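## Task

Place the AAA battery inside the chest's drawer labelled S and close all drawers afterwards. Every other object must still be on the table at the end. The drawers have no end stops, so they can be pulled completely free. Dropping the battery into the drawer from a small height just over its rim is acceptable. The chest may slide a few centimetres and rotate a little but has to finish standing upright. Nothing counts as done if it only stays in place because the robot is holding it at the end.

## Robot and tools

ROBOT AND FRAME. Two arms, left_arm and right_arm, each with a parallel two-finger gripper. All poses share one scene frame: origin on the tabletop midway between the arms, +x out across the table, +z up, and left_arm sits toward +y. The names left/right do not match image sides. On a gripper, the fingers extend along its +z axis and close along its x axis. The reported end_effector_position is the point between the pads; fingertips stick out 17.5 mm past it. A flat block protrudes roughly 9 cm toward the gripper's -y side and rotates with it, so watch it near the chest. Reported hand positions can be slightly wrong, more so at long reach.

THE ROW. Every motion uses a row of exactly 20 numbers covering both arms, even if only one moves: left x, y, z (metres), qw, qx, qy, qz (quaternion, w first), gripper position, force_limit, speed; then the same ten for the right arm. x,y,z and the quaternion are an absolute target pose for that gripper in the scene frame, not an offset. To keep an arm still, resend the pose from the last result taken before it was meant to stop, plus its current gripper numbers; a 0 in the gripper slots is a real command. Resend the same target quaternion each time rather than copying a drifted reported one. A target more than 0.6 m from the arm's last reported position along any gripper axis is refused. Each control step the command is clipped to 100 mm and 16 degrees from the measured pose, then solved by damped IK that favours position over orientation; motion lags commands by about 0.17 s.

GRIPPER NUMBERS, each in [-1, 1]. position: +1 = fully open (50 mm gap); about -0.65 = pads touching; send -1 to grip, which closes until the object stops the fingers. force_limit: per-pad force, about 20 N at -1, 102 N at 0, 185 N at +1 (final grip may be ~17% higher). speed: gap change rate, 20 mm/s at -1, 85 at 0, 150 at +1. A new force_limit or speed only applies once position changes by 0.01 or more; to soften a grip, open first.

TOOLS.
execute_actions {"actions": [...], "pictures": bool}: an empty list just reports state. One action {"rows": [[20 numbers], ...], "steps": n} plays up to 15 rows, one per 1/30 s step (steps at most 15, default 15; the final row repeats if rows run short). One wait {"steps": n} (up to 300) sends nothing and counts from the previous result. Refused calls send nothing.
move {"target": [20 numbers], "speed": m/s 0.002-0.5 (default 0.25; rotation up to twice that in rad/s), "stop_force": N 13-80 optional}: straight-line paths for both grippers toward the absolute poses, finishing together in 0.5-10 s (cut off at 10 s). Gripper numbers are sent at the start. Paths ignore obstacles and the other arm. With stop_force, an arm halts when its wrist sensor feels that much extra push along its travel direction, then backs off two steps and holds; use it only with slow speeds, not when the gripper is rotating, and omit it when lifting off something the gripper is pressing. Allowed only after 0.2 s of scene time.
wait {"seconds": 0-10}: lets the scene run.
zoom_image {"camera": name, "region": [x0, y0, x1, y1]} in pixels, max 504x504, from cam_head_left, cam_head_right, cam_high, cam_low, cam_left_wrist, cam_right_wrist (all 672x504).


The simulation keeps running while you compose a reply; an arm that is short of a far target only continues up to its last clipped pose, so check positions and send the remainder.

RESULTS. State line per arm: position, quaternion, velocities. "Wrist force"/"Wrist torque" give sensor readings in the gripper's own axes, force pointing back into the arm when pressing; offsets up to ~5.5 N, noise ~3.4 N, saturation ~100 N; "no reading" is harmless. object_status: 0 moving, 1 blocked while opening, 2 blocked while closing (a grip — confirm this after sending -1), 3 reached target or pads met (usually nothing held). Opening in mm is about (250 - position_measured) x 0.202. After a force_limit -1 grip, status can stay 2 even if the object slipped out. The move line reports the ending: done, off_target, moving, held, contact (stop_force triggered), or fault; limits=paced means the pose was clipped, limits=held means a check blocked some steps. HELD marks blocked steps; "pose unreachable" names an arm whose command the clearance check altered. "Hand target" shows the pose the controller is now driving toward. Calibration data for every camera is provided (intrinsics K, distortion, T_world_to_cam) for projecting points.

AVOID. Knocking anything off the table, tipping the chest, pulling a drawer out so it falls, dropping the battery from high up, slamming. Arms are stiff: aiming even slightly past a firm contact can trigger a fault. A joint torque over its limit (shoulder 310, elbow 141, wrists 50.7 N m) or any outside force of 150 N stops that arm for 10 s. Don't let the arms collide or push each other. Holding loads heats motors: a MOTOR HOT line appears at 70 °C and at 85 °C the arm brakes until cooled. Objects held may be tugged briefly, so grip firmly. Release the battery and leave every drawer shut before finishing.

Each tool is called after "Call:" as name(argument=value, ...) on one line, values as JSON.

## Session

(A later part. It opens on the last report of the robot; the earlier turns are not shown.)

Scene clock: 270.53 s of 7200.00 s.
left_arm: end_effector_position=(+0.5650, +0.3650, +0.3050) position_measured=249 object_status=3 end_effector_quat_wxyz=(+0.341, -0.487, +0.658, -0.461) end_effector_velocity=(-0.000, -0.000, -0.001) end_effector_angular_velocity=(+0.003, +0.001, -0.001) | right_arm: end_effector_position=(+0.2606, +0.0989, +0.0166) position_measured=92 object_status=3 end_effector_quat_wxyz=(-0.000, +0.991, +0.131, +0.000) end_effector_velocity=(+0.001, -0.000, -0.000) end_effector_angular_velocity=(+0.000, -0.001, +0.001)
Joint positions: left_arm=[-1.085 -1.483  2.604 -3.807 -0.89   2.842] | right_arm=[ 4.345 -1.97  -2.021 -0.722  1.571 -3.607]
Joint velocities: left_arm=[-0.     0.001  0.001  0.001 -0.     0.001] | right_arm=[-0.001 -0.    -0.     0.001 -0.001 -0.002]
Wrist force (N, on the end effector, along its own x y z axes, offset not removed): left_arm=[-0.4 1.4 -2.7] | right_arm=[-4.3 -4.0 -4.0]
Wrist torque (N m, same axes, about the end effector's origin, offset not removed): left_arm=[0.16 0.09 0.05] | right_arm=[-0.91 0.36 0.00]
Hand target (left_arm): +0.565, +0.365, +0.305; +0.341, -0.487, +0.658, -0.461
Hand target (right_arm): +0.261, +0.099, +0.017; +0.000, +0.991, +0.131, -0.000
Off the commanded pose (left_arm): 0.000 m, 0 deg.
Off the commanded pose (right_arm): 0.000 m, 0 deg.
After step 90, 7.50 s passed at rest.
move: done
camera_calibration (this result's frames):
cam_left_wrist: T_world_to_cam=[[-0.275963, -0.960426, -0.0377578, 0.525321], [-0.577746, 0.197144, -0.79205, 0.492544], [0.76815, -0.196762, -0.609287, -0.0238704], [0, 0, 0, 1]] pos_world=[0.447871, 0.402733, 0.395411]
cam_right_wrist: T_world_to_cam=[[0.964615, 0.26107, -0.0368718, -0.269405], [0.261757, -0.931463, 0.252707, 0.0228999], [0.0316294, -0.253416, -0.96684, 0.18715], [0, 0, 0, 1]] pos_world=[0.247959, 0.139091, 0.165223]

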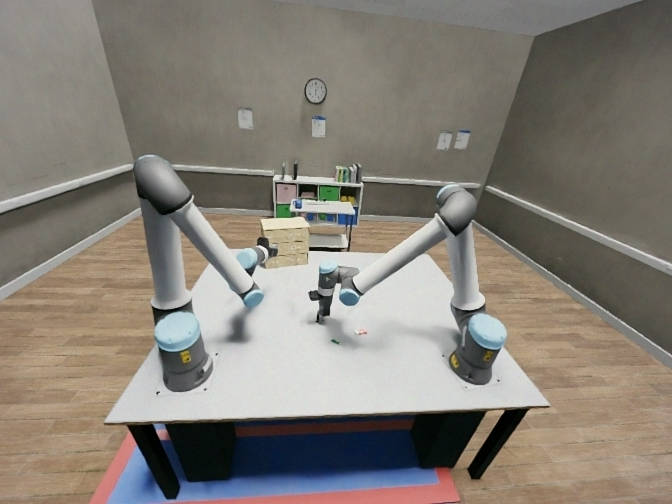

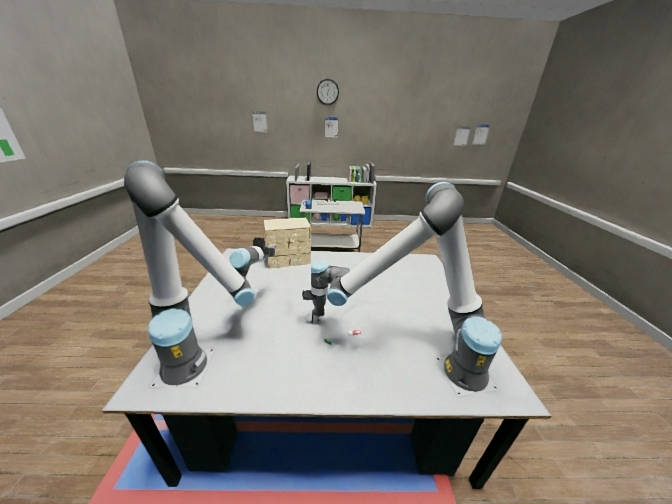

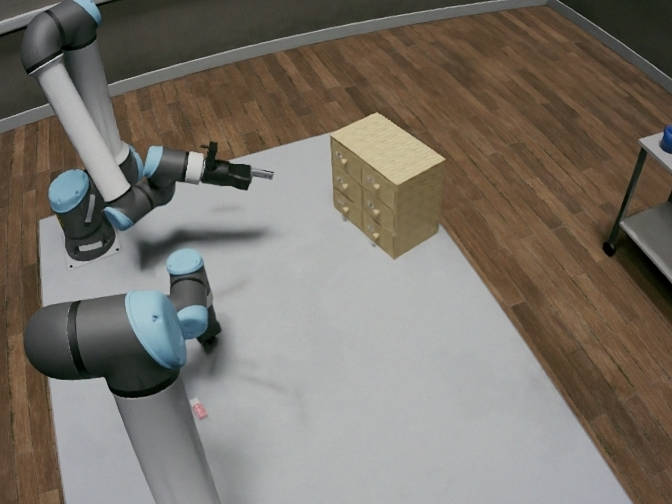

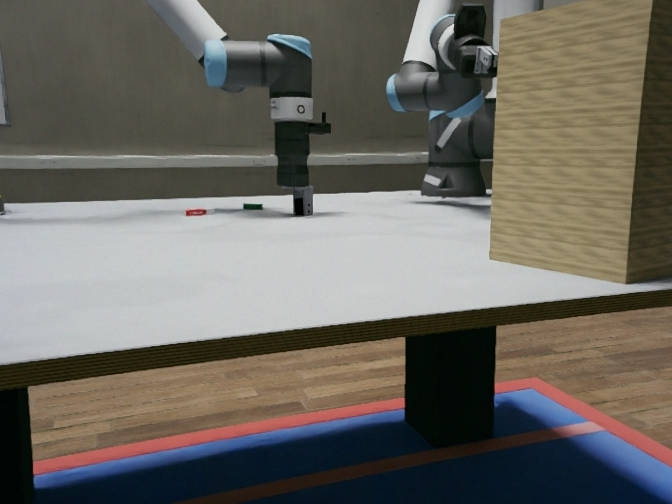

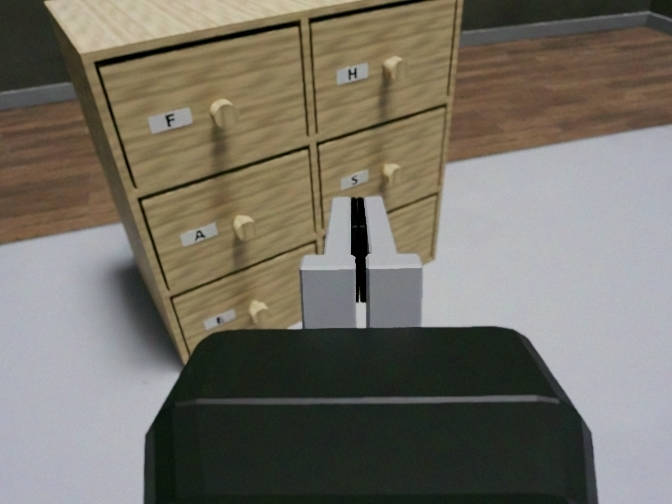

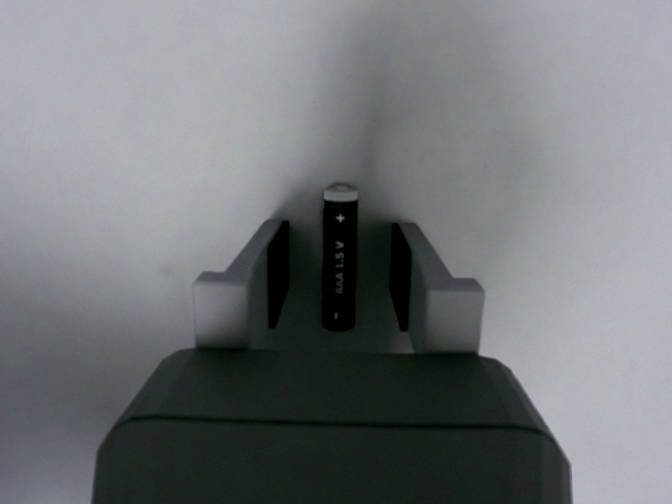

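Call:
move(target=[0.565, 0.365, 0.305, 0.3412, -0.4872, 0.6584, -0.4610, -0.65, -0.5, 1, 0.2606, 0.0989, 0.0175, 0, 0.991, 0.131, 0, -1, -0.2, -0.3], speed=0.01)

Scene clock: 281.47 s of 7200.00 s.
left_arm: end_effector_position=(+0.5650, +0.3650, +0.3050) position_measured=249 object_status=3 end_effector_quat_wxyz=(+0.341, -0.487, +0.658, -0.461) end_effector_velocity=(+0.000, -0.001, +0.001) end_effector_angular_velocity=(-0.001, -0.001, -0.000) | right_arm: end_effector_position=(+0.2606, +0.0989, +0.0174) position_measured=208 object_status=2 end_effector_quat_wxyz=(+0.000, +0.991, +0.131, -0.000) end_effector_velocity=(+0.001, -0.000, +0.001) end_effector_angular_velocity=(-0.000, -0.002, +0.000)
Joint positions: left_arm=[-1.085 -1.483  2.604 -3.807 -0.89   2.842] | right_arm=[ 4.345 -1.969 -2.021 -0.723  1.571 -3.607]
Joint velocities: left_arm=[-0.    -0.    -0.002  0.     0.     0.   ] | right_arm=[-0.001  0.001  0.    -0.001 -0.002 -0.001]
Wrist force (N, on the end effector, along its own x y z axes, offset not removed): left_arm=[2.8 2.0 -1.9] | right_arm=[-2.8 -2.1 -1.4]
Wrist torque (N m, same axes, about the end effector's origin, offset not removed): left_arm=[0.29 -0.53 -0.07] | right_arm=[-0.20 0.30 0.05]
Hand target (left_arm): +0.565, +0.365, +0.305; +0.341, -0.487, +0.658, -0.461
Hand target (right_arm): +0.261, +0.099, +0.017; -0.000, +0.991, +0.131, +0.000
Off the commanded pose (left_arm): 0.000 m, 0 deg.
Off the commanded pose (right_arm): 0.000 m, 0 deg.
After step 90, 7.23 s passed at rest.
move: done
camera_calibration (this result's frames):
cam_left_wrist: T_world_to_cam=[[-0.275963, -0.960426, -0.0377577, 0.525321], [-0.577746, 0.197144, -0.79205, 0.492544], [0.76815, -0.196762, -0.609287, -0.0238705], [0, 0, 0, 1]] pos_world=[0.447871, 0.402733, 0.395411]
cam_right_wrist: T_world_to_cam=[[0.964614, 0.261068, -0.0369212, -0.269367], [0.261765, -0.931438, 0.252788, 0.0226984], [0.031605, -0.253508, -0.966817, 0.18786], [0, 0, 0, 1]] pos_world=[0.247956, 0.139089, 0.165943]

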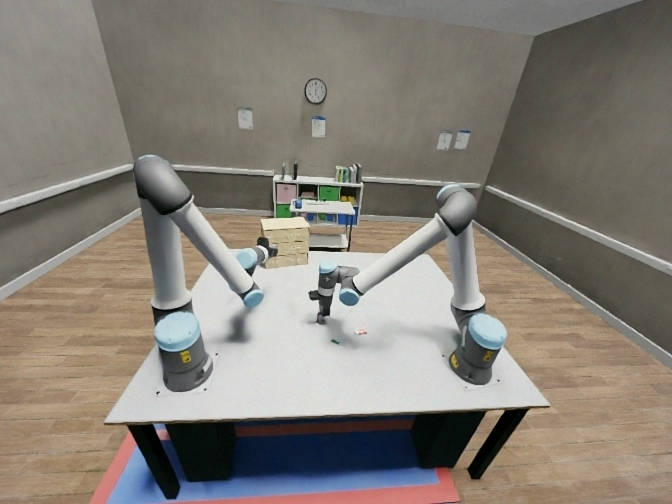

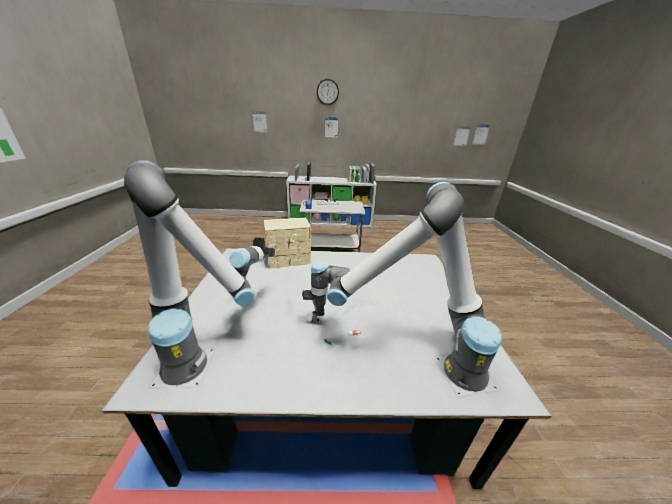

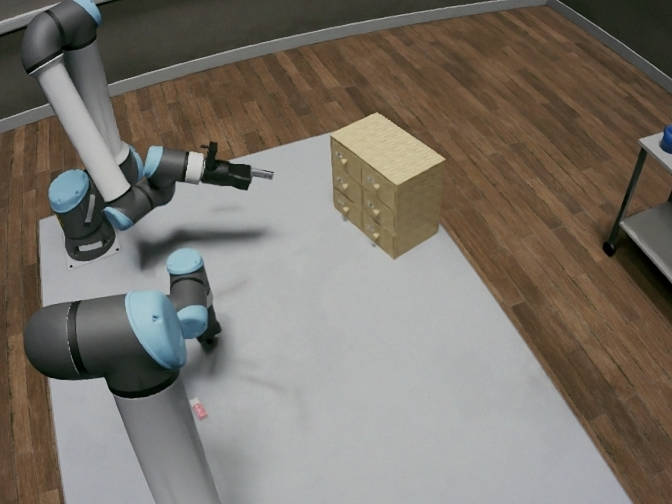

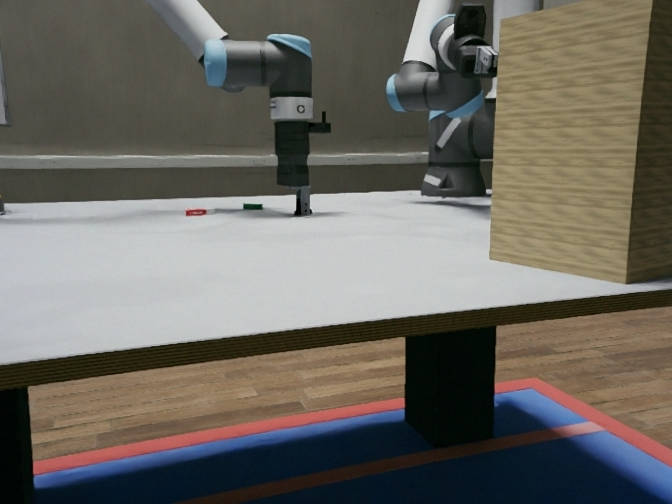

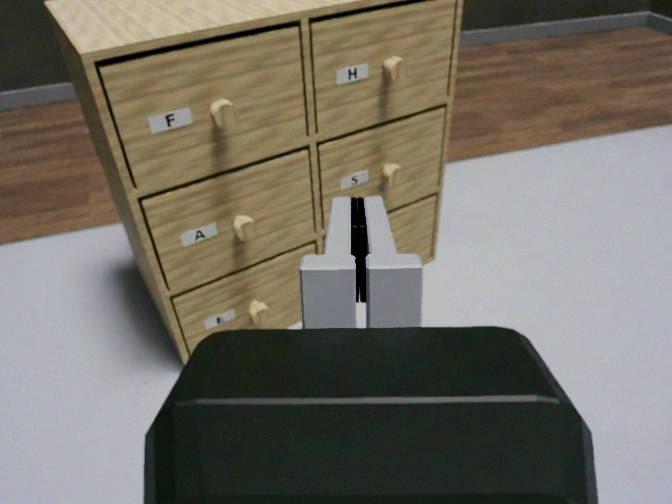

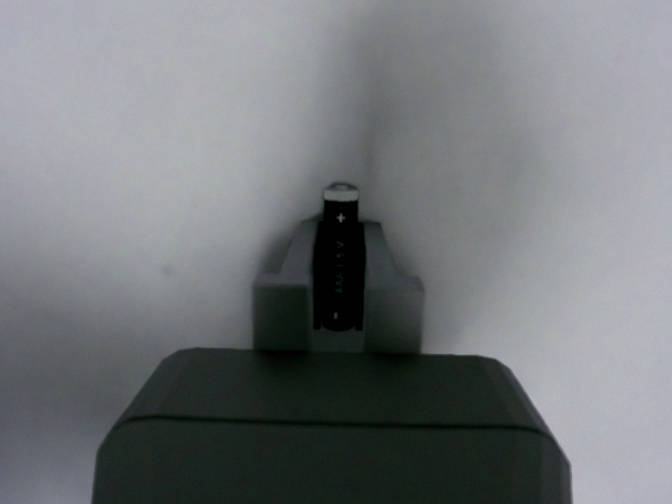

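Call:
move(target=[0.7739, 0.2140, 0.195, 0.3993, -0.6917, 0.5213, -0.3009, 0.7, -0.5, 1, 0.40, -0.20, 0.30, 0, 0.991, 0.131, 0, -1, -0.2, -0.3], speed=0.25)

Scene clock: 308.83 s of 7200.00 s.
left_arm: end_effector_position=(+0.7734, +0.2139, +0.1950) position_measured=48 object_status=3 end_effector_quat_wxyz=(-0.399, +0.691, -0.521, +0.301) end_effector_velocity=(+0.001, -0.001, -0.000) end_effector_angular_velocity=(+0.000, +0.003, +0.006) | right_arm: end_effector_position=(+0.4001, -0.1988, +0.2998) position_measured=208 object_status=2 end_effector_quat_wxyz=(-0.000, +0.991, +0.131, -0.001) end_effector_velocity=(+0.001, -0.002, +0.002) end_effector_angular_velocity=(-0.000, +0.001, -0.001)
Joint positions: left_arm=[-1.041 -1.077  1.992 -2.967 -0.598  2.135] | right_arm=[ 3.973 -1.432 -2.045 -1.236  1.572 -3.979]
Joint velocities: left_arm=[ 0.001  0.    -0.006  0.017  0.    -0.011] | right_arm=[-0.004  0.002  0.002 -0.004  0.001 -0.003]
Wrist force (N, on the end effector, along its own x y z axes, offset not removed): left_arm=[0.2 -1.3 -2.1] | right_arm=[-3.9 -2.4 -1.7]
Wrist torque (N m, same axes, about the end effector's origin, offset not removed): left_arm=[-0.35 -0.09 -0.03] | right_arm=[-0.24 0.46 0.09]
Hand target (left_arm): +0.774, +0.214, +0.195; -0.399, +0.691, -0.521, +0.301
Hand target (right_arm): +0.400, -0.199, +0.300; -0.000, +0.991, +0.131, -0.001
Off the commanded pose (left_arm): 0.001 m, 0 deg.
Off the commanded pose (right_arm): 0.001 m, 0 deg.
After step 90, 21.93 s passed at rest.
move: done
camera_calibration (this result's frames):
cam_left_wrist: T_world_to_cam=[[0.28394, -0.95801, -0.0399329, 0.000411366], [-0.714825, -0.183738, -0.674734, 0.720188], [0.639065, 0.220129, -0.73698, -0.245162], [0, 0, 0, 1]] pos_world=[0.671366, 0.186687, 0.305272]
cam_right_wrist: T_world_to_cam=[[0.96457, 0.261065, -0.038079, -0.315447], [0.262085, -0.931608, 0.251829, -0.362346], [0.030269, -0.252886, -0.967022, 0.381736], [0, 0, 0, 1]] pos_world=[0.387681, -0.158676, 0.448384]

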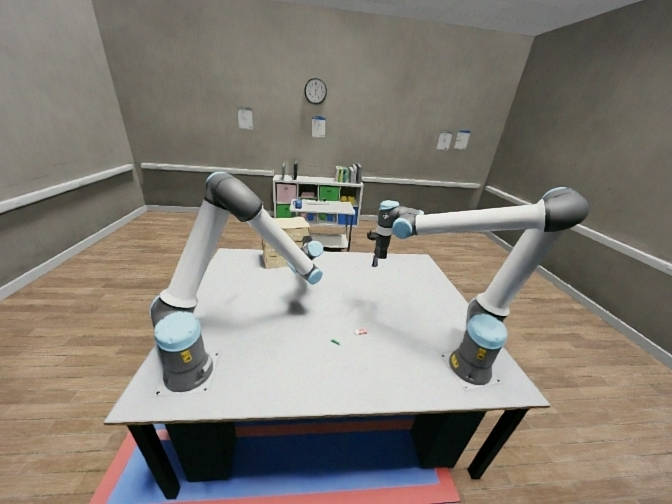

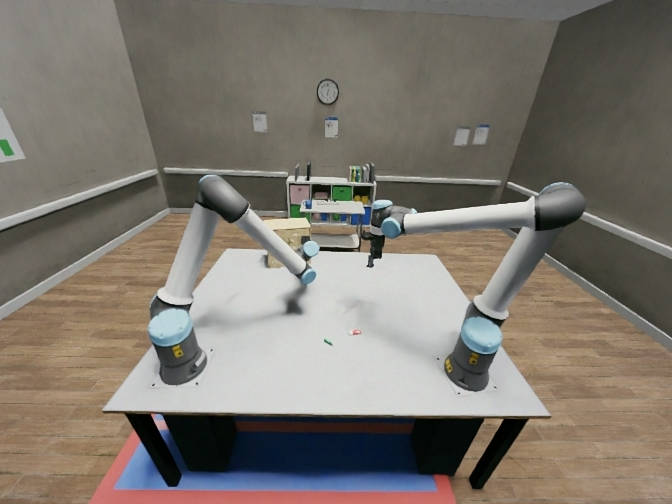

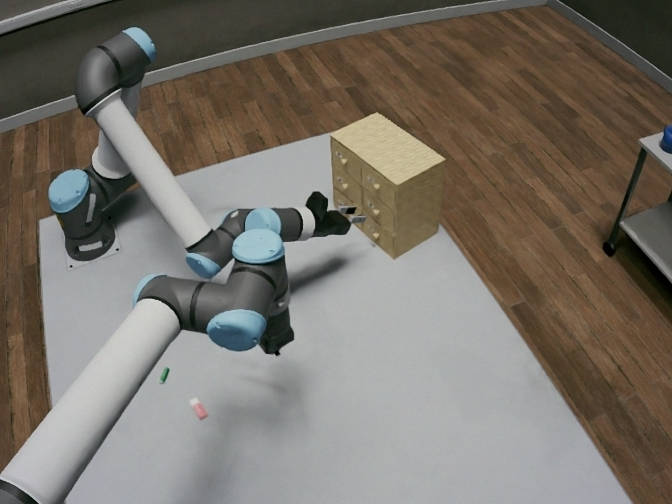

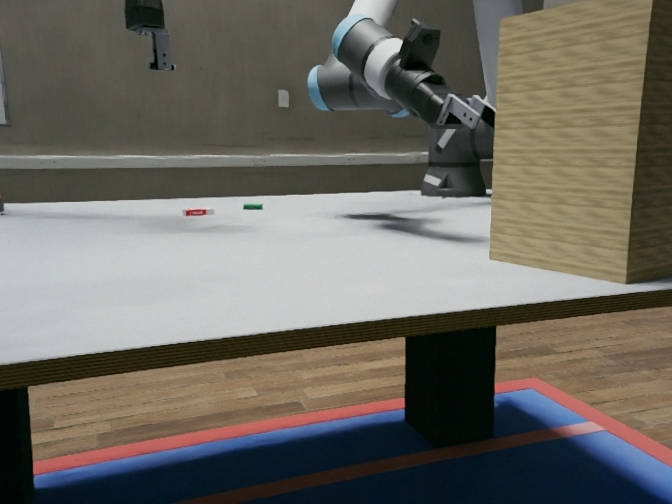

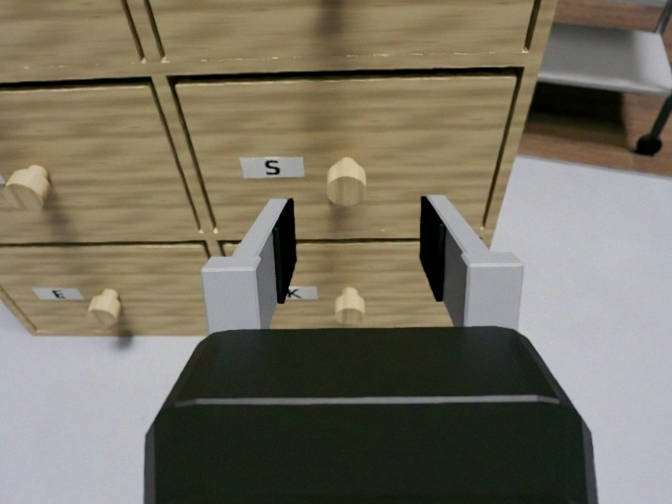

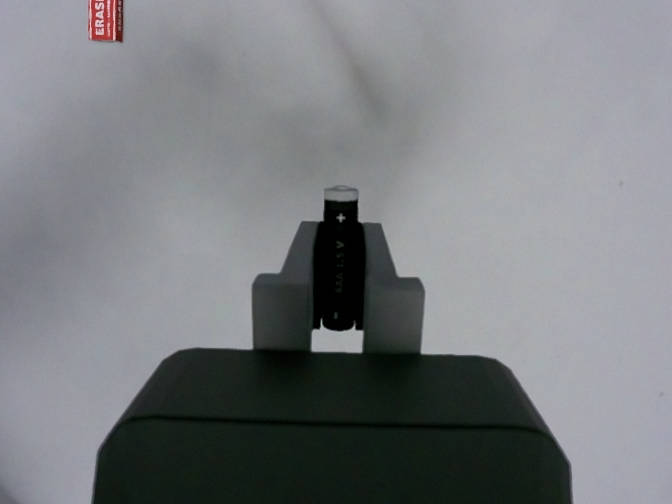

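Call:
zoom_image(camera="cam_left_wrist", region=[160, 60, 540, 330])

Call:
zoom_image(camera="cam_left_wrist", region=[290, 140, 430, 240])

Region (160, 60, 540, 330) of cam_left_wrist's 672x504 image, scaled by 1.326, with more detail than that image has; it fills the top 358 rows of this view, and the rest is white.

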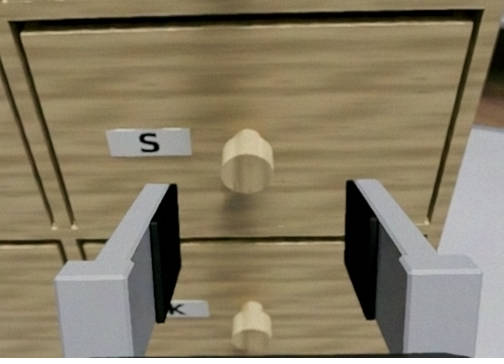

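Region (290, 140, 430, 240) of cam_left_wrist's 672x504 image, scaled by 3.600, with more detail than that image has; it fills the top 360 rows of this view, and the rest is white.

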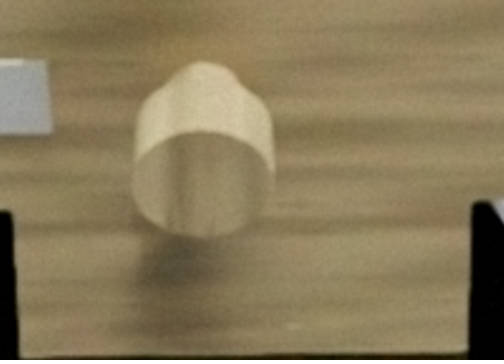

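Call:
move(target=[0.8086, 0.2298, 0.152, 0.3966, -0.6870, 0.5272, -0.3044, 0.7, -0.5, 1, 0.40, -0.20, 0.30, 0, 0.991, 0.131, 0, -1, -0.2, -0.3], speed=0.1)

Call:
zoom_image(camera="cam_left_wrist", region=[260, 80, 460, 280])

Scene clock: 356.13 s of 7200.00 s.
left_arm: end_effector_position=(+0.8084, +0.2297, +0.1522) position_measured=48 object_status=3 end_effector_quat_wxyz=(-0.397, +0.687, -0.527, +0.304) end_effector_velocity=(+0.002, +0.001, -0.003) end_effector_angular_velocity=(+0.002, +0.001, -0.001) | right_arm: end_effector_position=(+0.4000, -0.2000, +0.3000) position_measured=208 object_status=2 end_effector_quat_wxyz=(+0.000, +0.991, +0.131, -0.000) end_effector_velocity=(-0.000, -0.000, -0.001) end_effector_angular_velocity=(-0.002, +0.001, -0.001)
Joint positions: left_arm=[-0.988 -0.986  1.967 -3.117 -0.633  2.237] | right_arm=[ 3.973 -1.43  -2.047 -1.236  1.571 -3.98 ]
Joint velocities: left_arm=[ 0.003  0.006 -0.001 -0.008 -0.002  0.006] | right_arm=[ 0.001 -0.001 -0.    -0.001 -0.     0.002]
Wrist force (N, on the end effector, along its own x y z axes, offset not removed): left_arm=[1.1 -0.5 -0.6] | right_arm=[-2.1 -3.1 1.6]
Wrist torque (N m, same axes, about the end effector's origin, offset not removed): left_arm=[-0.10 -0.19 -0.09] | right_arm=[-0.47 0.04 -0.04]
Hand target (left_arm): +0.809, +0.230, +0.152; -0.397, +0.687, -0.527, +0.304
Hand target (right_arm): +0.400, -0.200, +0.300; -0.000, +0.991, +0.131, -0.000
Off the commanded pose (left_arm): 0.000 m, 0 deg.
Off the commanded pose (right_arm): 0.000 m, 0 deg.
After step 90, 43.20 s passed at rest.
move: done
camera_calibration (this result's frames):
cam_left_wrist: T_world_to_cam=[[0.268411, -0.962474, -0.0400001, 0.017555], [-0.718417, -0.172341, -0.673925, 0.719415], [0.641742, 0.209626, -0.737716, -0.302164], [0, 0, 0, 1]] pos_world=[0.706039, 0.204222, 0.262623]
cam_right_wrist: T_world_to_cam=[[0.964614, 0.261065, -0.0369312, -0.315367], [0.261766, -0.931448, 0.252753, -0.363631], [0.0315855, -0.253476, -0.966826, 0.380943], [0, 0, 0, 1]] pos_world=[0.387362, -0.159812, 0.448568]

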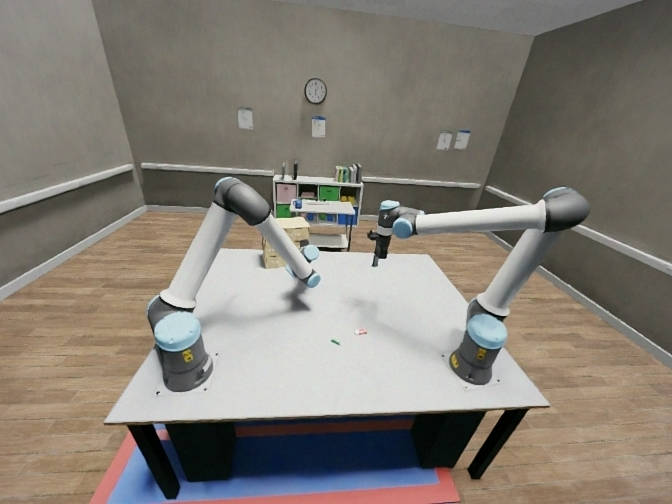

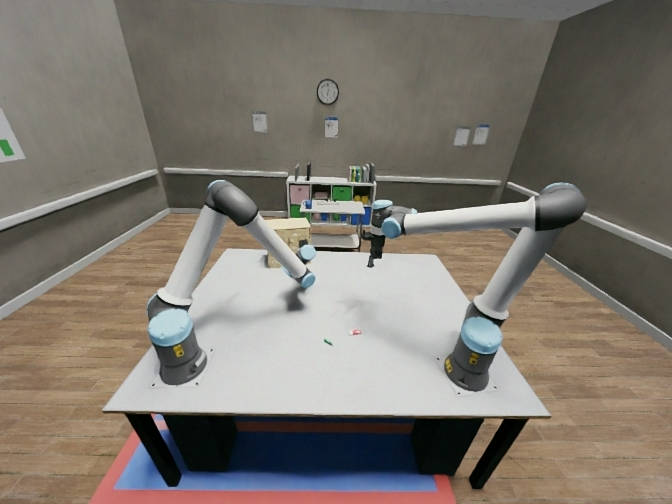

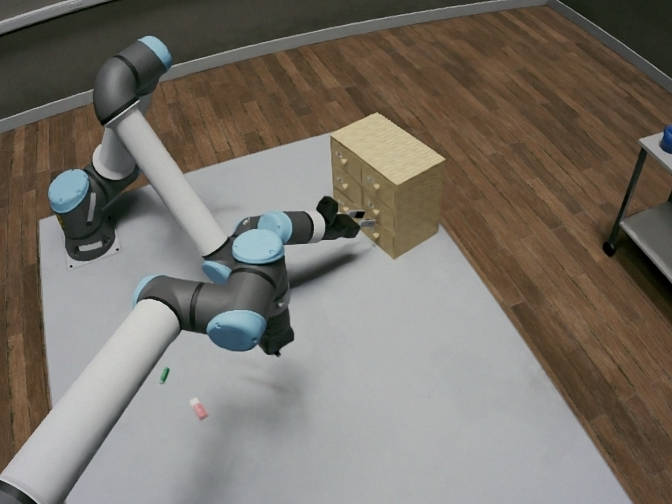

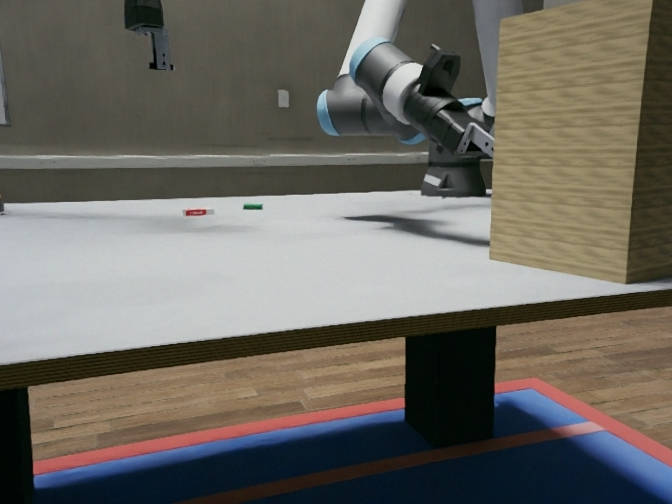

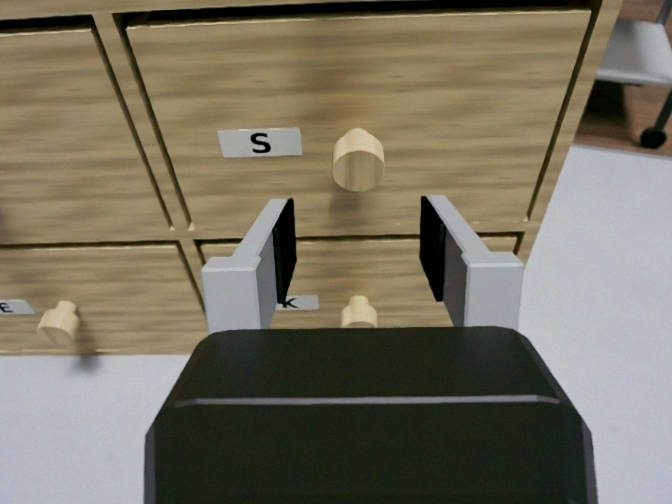

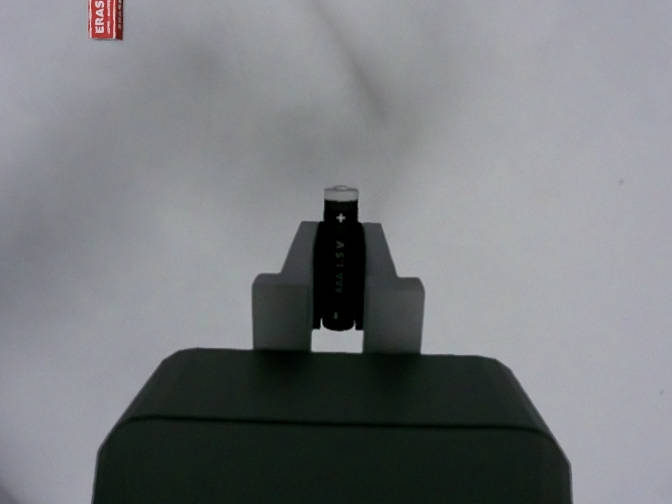

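Region (260, 80, 460, 280) of cam_left_wrist's 672x504 image, scaled by 2.520, with more detail than that image has.

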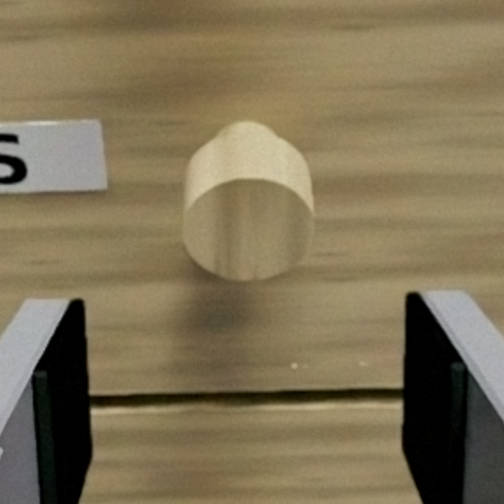

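Call:
move(target=[0.8357, 0.2366, 0.152, 0.3966, -0.6870, 0.5272, -0.3044, 0.7, -0.5, 1, 0.40, -0.20, 0.30, 0, 0.991, 0.131, 0, -1, -0.2, -0.3], speed=0.025, stop_force=15)

Call:
zoom_image(camera="cam_left_wrist", region=[240, 110, 480, 330])

Call:
zoom_image(camera="cam_high", region=[320, 170, 420, 250])

Scene clock: 375.20 s of 7200.00 s.
left_arm: end_effector_position=(+0.8354, +0.2365, +0.1520) position_measured=48 object_status=3 end_effector_quat_wxyz=(-0.397, +0.687, -0.527, +0.304) end_effector_velocity=(+0.001, +0.002, -0.001) end_effector_angular_velocity=(+0.002, +0.001, -0.000) | right_arm: end_effector_position=(+0.4000, -0.2000, +0.3000) position_measured=208 object_status=2 end_effector_quat_wxyz=(+0.000, +0.991, +0.131, -0.000) end_effector_velocity=(-0.000, +0.000, -0.000) end_effector_angular_velocity=(-0.001, +0.000, -0.000)
Joint positions: left_arm=[-0.955 -0.961  1.928 -3.14  -0.652  2.284] | right_arm=[ 3.973 -1.43  -2.047 -1.236  1.571 -3.98 ]
Joint velocities: left_arm=[ 0.003  0.002 -0.001 -0.002 -0.001  0.005] | right_arm=[ 0.001 -0.    -0.    -0.    -0.     0.001]
Wrist force (N, on the end effector, along its own x y z axes, offset not removed): left_arm=[1.5 -1.4 -0.5] | right_arm=[-4.3 -3.1 0.3]
Wrist torque (N m, same axes, about the end effector's origin, offset not removed): left_arm=[-0.27 -0.50 -0.08] | right_arm=[-0.47 0.56 0.09]
Hand target (left_arm): +0.836, +0.237, +0.152; -0.397, +0.687, -0.527, +0.304
Hand target (right_arm): +0.400, -0.200, +0.300; -0.000, +0.991, +0.131, -0.000
Off the commanded pose (left_arm): 0.000 m, 0 deg.
Off the commanded pose (right_arm): 0.000 m, 0 deg.
After step 90, 14.60 s passed at rest.
move: done
camera_calibration (this result's frames):
cam_left_wrist: T_world_to_cam=[[0.268196, -0.962535, -0.0399591, 0.0170003], [-0.718393, -0.17219, -0.673989, 0.739831], [0.641858, 0.209468, -0.73766, -0.321182], [0, 0, 0, 1]] pos_world=[0.733084, 0.211032, 0.262395]
cam_right_wrist: T_world_to_cam=[[0.964615, 0.261069, -0.0368788, -0.315391], [0.261757, -0.931459, 0.25272, -0.363613], [0.0316264, -0.253431, -0.966836, 0.380949], [0, 0, 0, 1]] pos_world=[0.387361, -0.159808, 0.448576]

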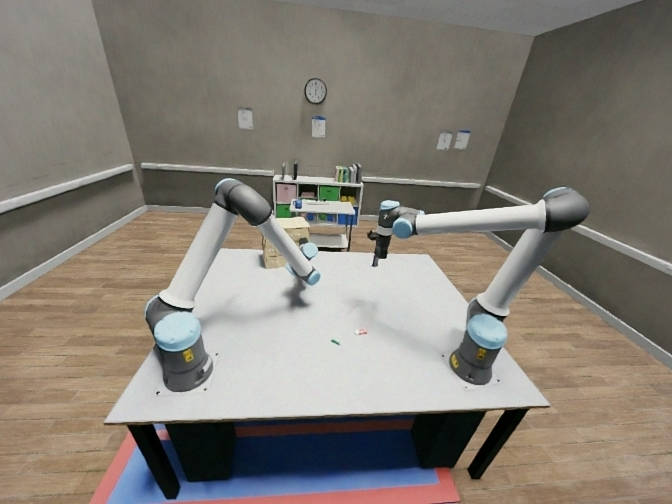

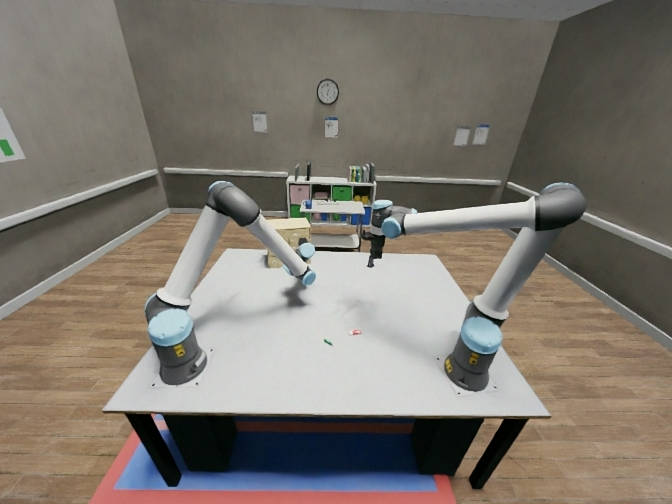

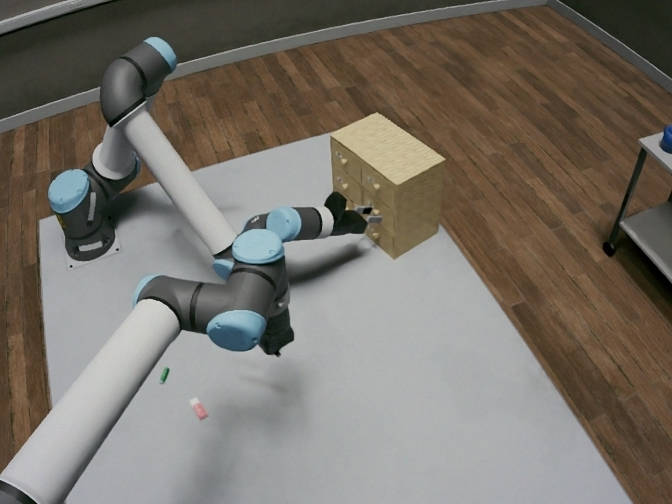

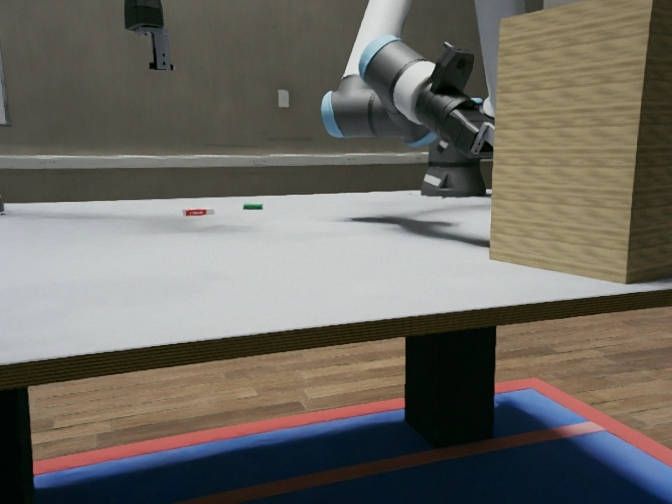

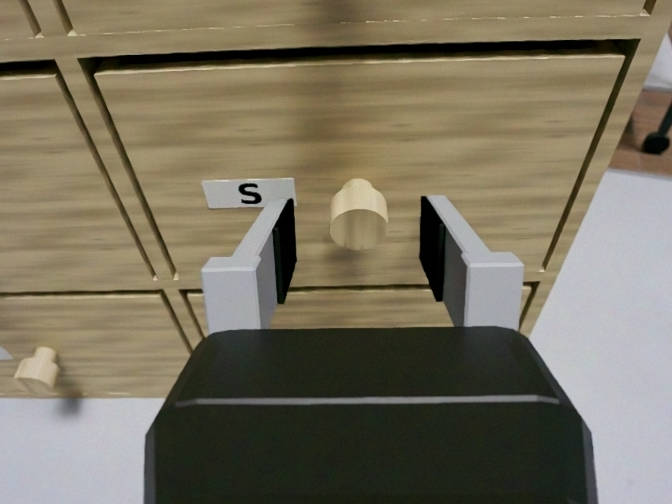

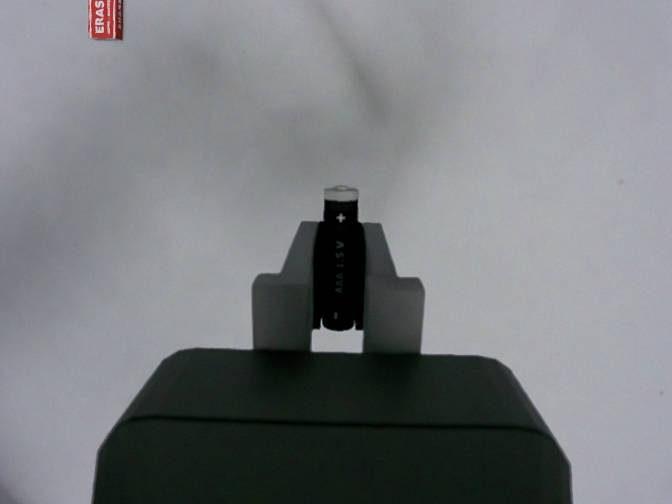

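Region (240, 110, 480, 330) of cam_left_wrist's 672x504 image, scaled by 2.100, with more detail than that image has; it fills the top 462 rows of this view, and the rest is white.

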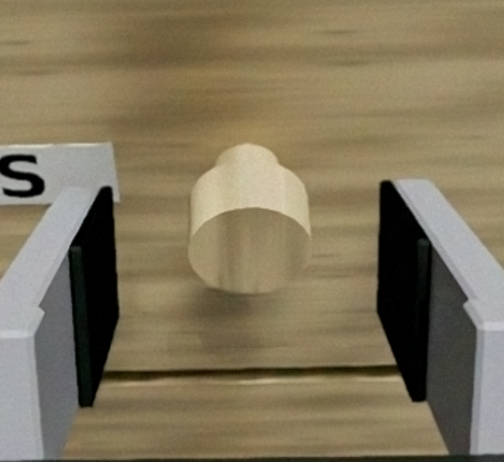

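Region (320, 170, 420, 250) of cam_high's 672x504 image, scaled by 5.040, with more detail than that image has; it fills the top 403 rows of this view, and the rest is white.

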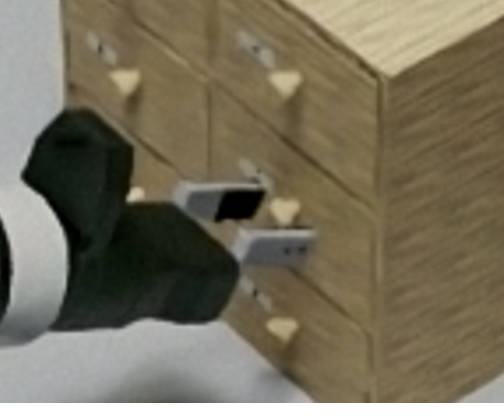

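Call:
move(target=[0.8345, 0.2363, 0.1525, 0.3966, -0.6870, 0.5272, -0.3044, -1, -0.3, -0.3, 0.40, -0.20, 0.30, 0, 0.991, 0.131, 0, -1, -0.2, -0.3], speed=0.01)

Scene clock: 393.30 s of 7200.00 s.
left_arm: end_effector_position=(+0.8346, +0.2363, +0.1524) position_measured=180 object_status=2 end_effector_quat_wxyz=(-0.397, +0.687, -0.527, +0.304) end_effector_velocity=(-0.000, -0.000, +0.001) end_effector_angular_velocity=(-0.002, -0.001, +0.001) | right_arm: end_effector_position=(+0.4000, -0.2000, +0.3000) position_measured=208 object_status=2 end_effector_quat_wxyz=(+0.000, +0.991, +0.131, +0.000) end_effector_velocity=(+0.000, -0.000, +0.001) end_effector_angular_velocity=(+0.001, -0.002, +0.000)
Joint positions: left_arm=[-0.956 -0.962  1.93  -3.139 -0.651  2.282] | right_arm=[ 3.973 -1.43  -2.047 -1.236  1.571 -3.98 ]
Joint velocities: left_arm=[-0.    -0.002  0.     0.001  0.    -0.003] | right_arm=[-0.     0.001 -0.     0.001 -0.001 -0.   ]
Wrist force (N, on the end effector, along its own x y z axes, offset not removed): left_arm=[1.2 1.5 1.3] | right_arm=[-4.1 -3.4 -1.5]
Wrist torque (N m, same axes, about the end effector's origin, offset not removed): left_arm=[0.14 -0.30 0.00] | right_arm=[-0.56 0.59 0.04]
Hand target (left_arm): +0.835, +0.236, +0.153; -0.397, +0.687, -0.527, +0.304
Hand target (right_arm): +0.400, -0.200, +0.300; -0.000, +0.991, +0.131, +0.000
Off the commanded pose (left_arm): 0.000 m, 0 deg.
Off the commanded pose (right_arm): 0.000 m, 0 deg.
After step 90, 14.40 s passed at rest.
move: done
camera_calibration (this result's frames):
cam_left_wrist: T_world_to_cam=[[0.268162, -0.962544, -0.0399846, 0.0171099], [-0.71838, -0.17214, -0.674016, 0.739492], [0.641887, 0.20947, -0.737634, -0.320285], [0, 0, 0, 1]] pos_world=[0.732235, 0.210855, 0.262861]
cam_right_wrist: T_world_to_cam=[[0.964615, 0.261069, -0.0368786, -0.315391], [0.261757, -0.931459, 0.25272, -0.363613], [0.0316264, -0.253431, -0.966836, 0.380949], [0, 0, 0, 1]] pos_world=[0.387361, -0.159808, 0.448576]

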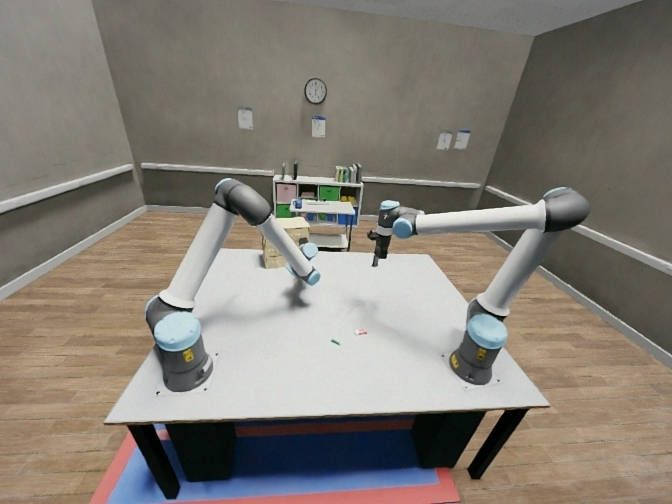

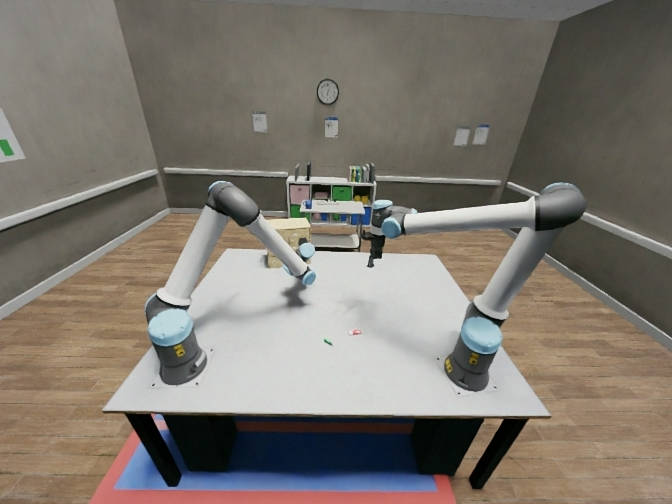

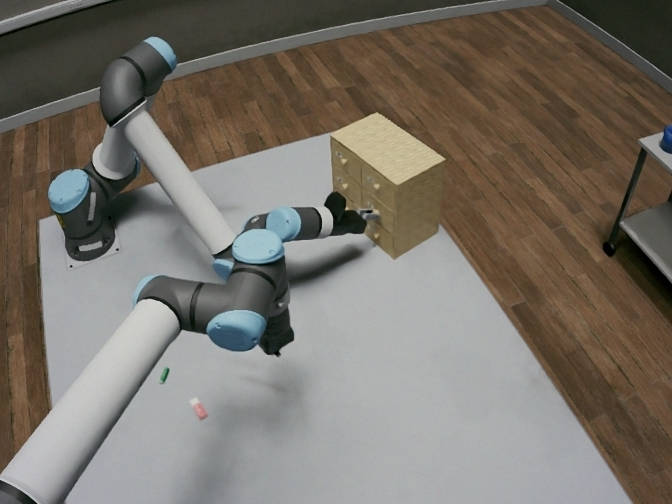

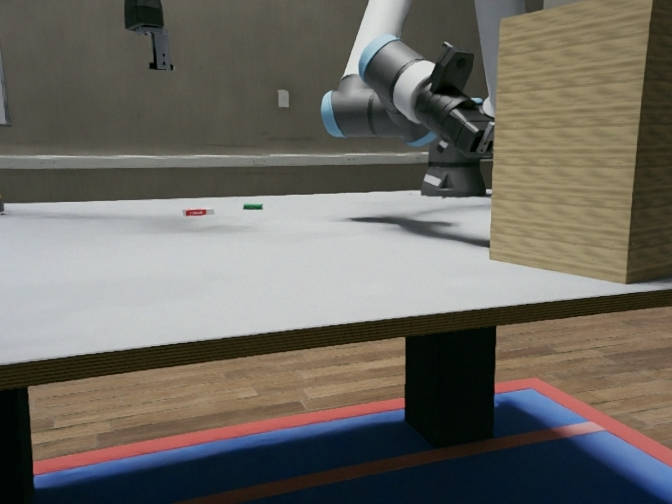

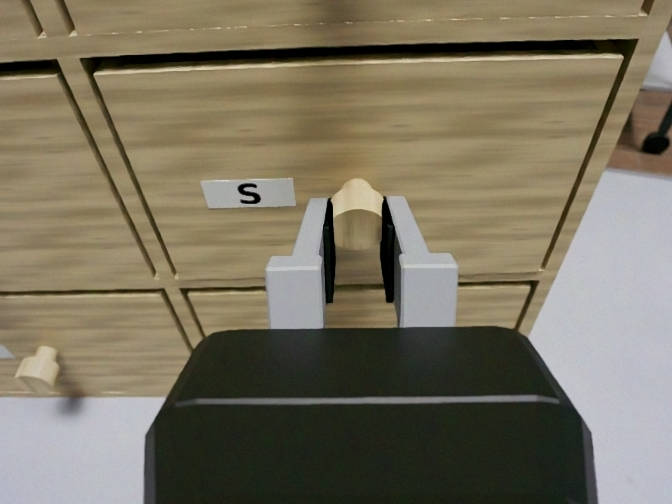

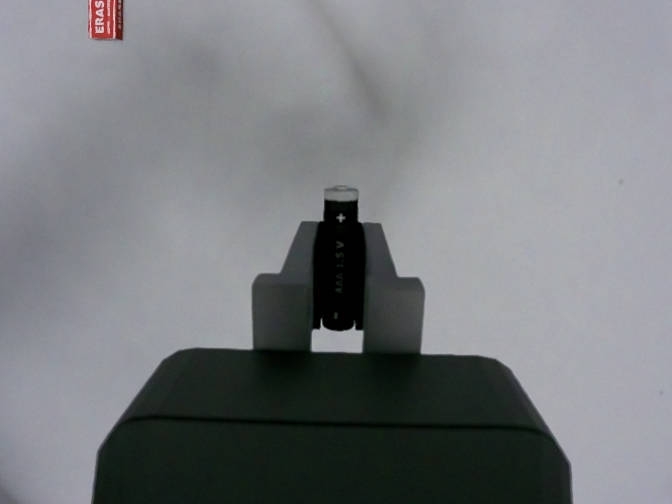

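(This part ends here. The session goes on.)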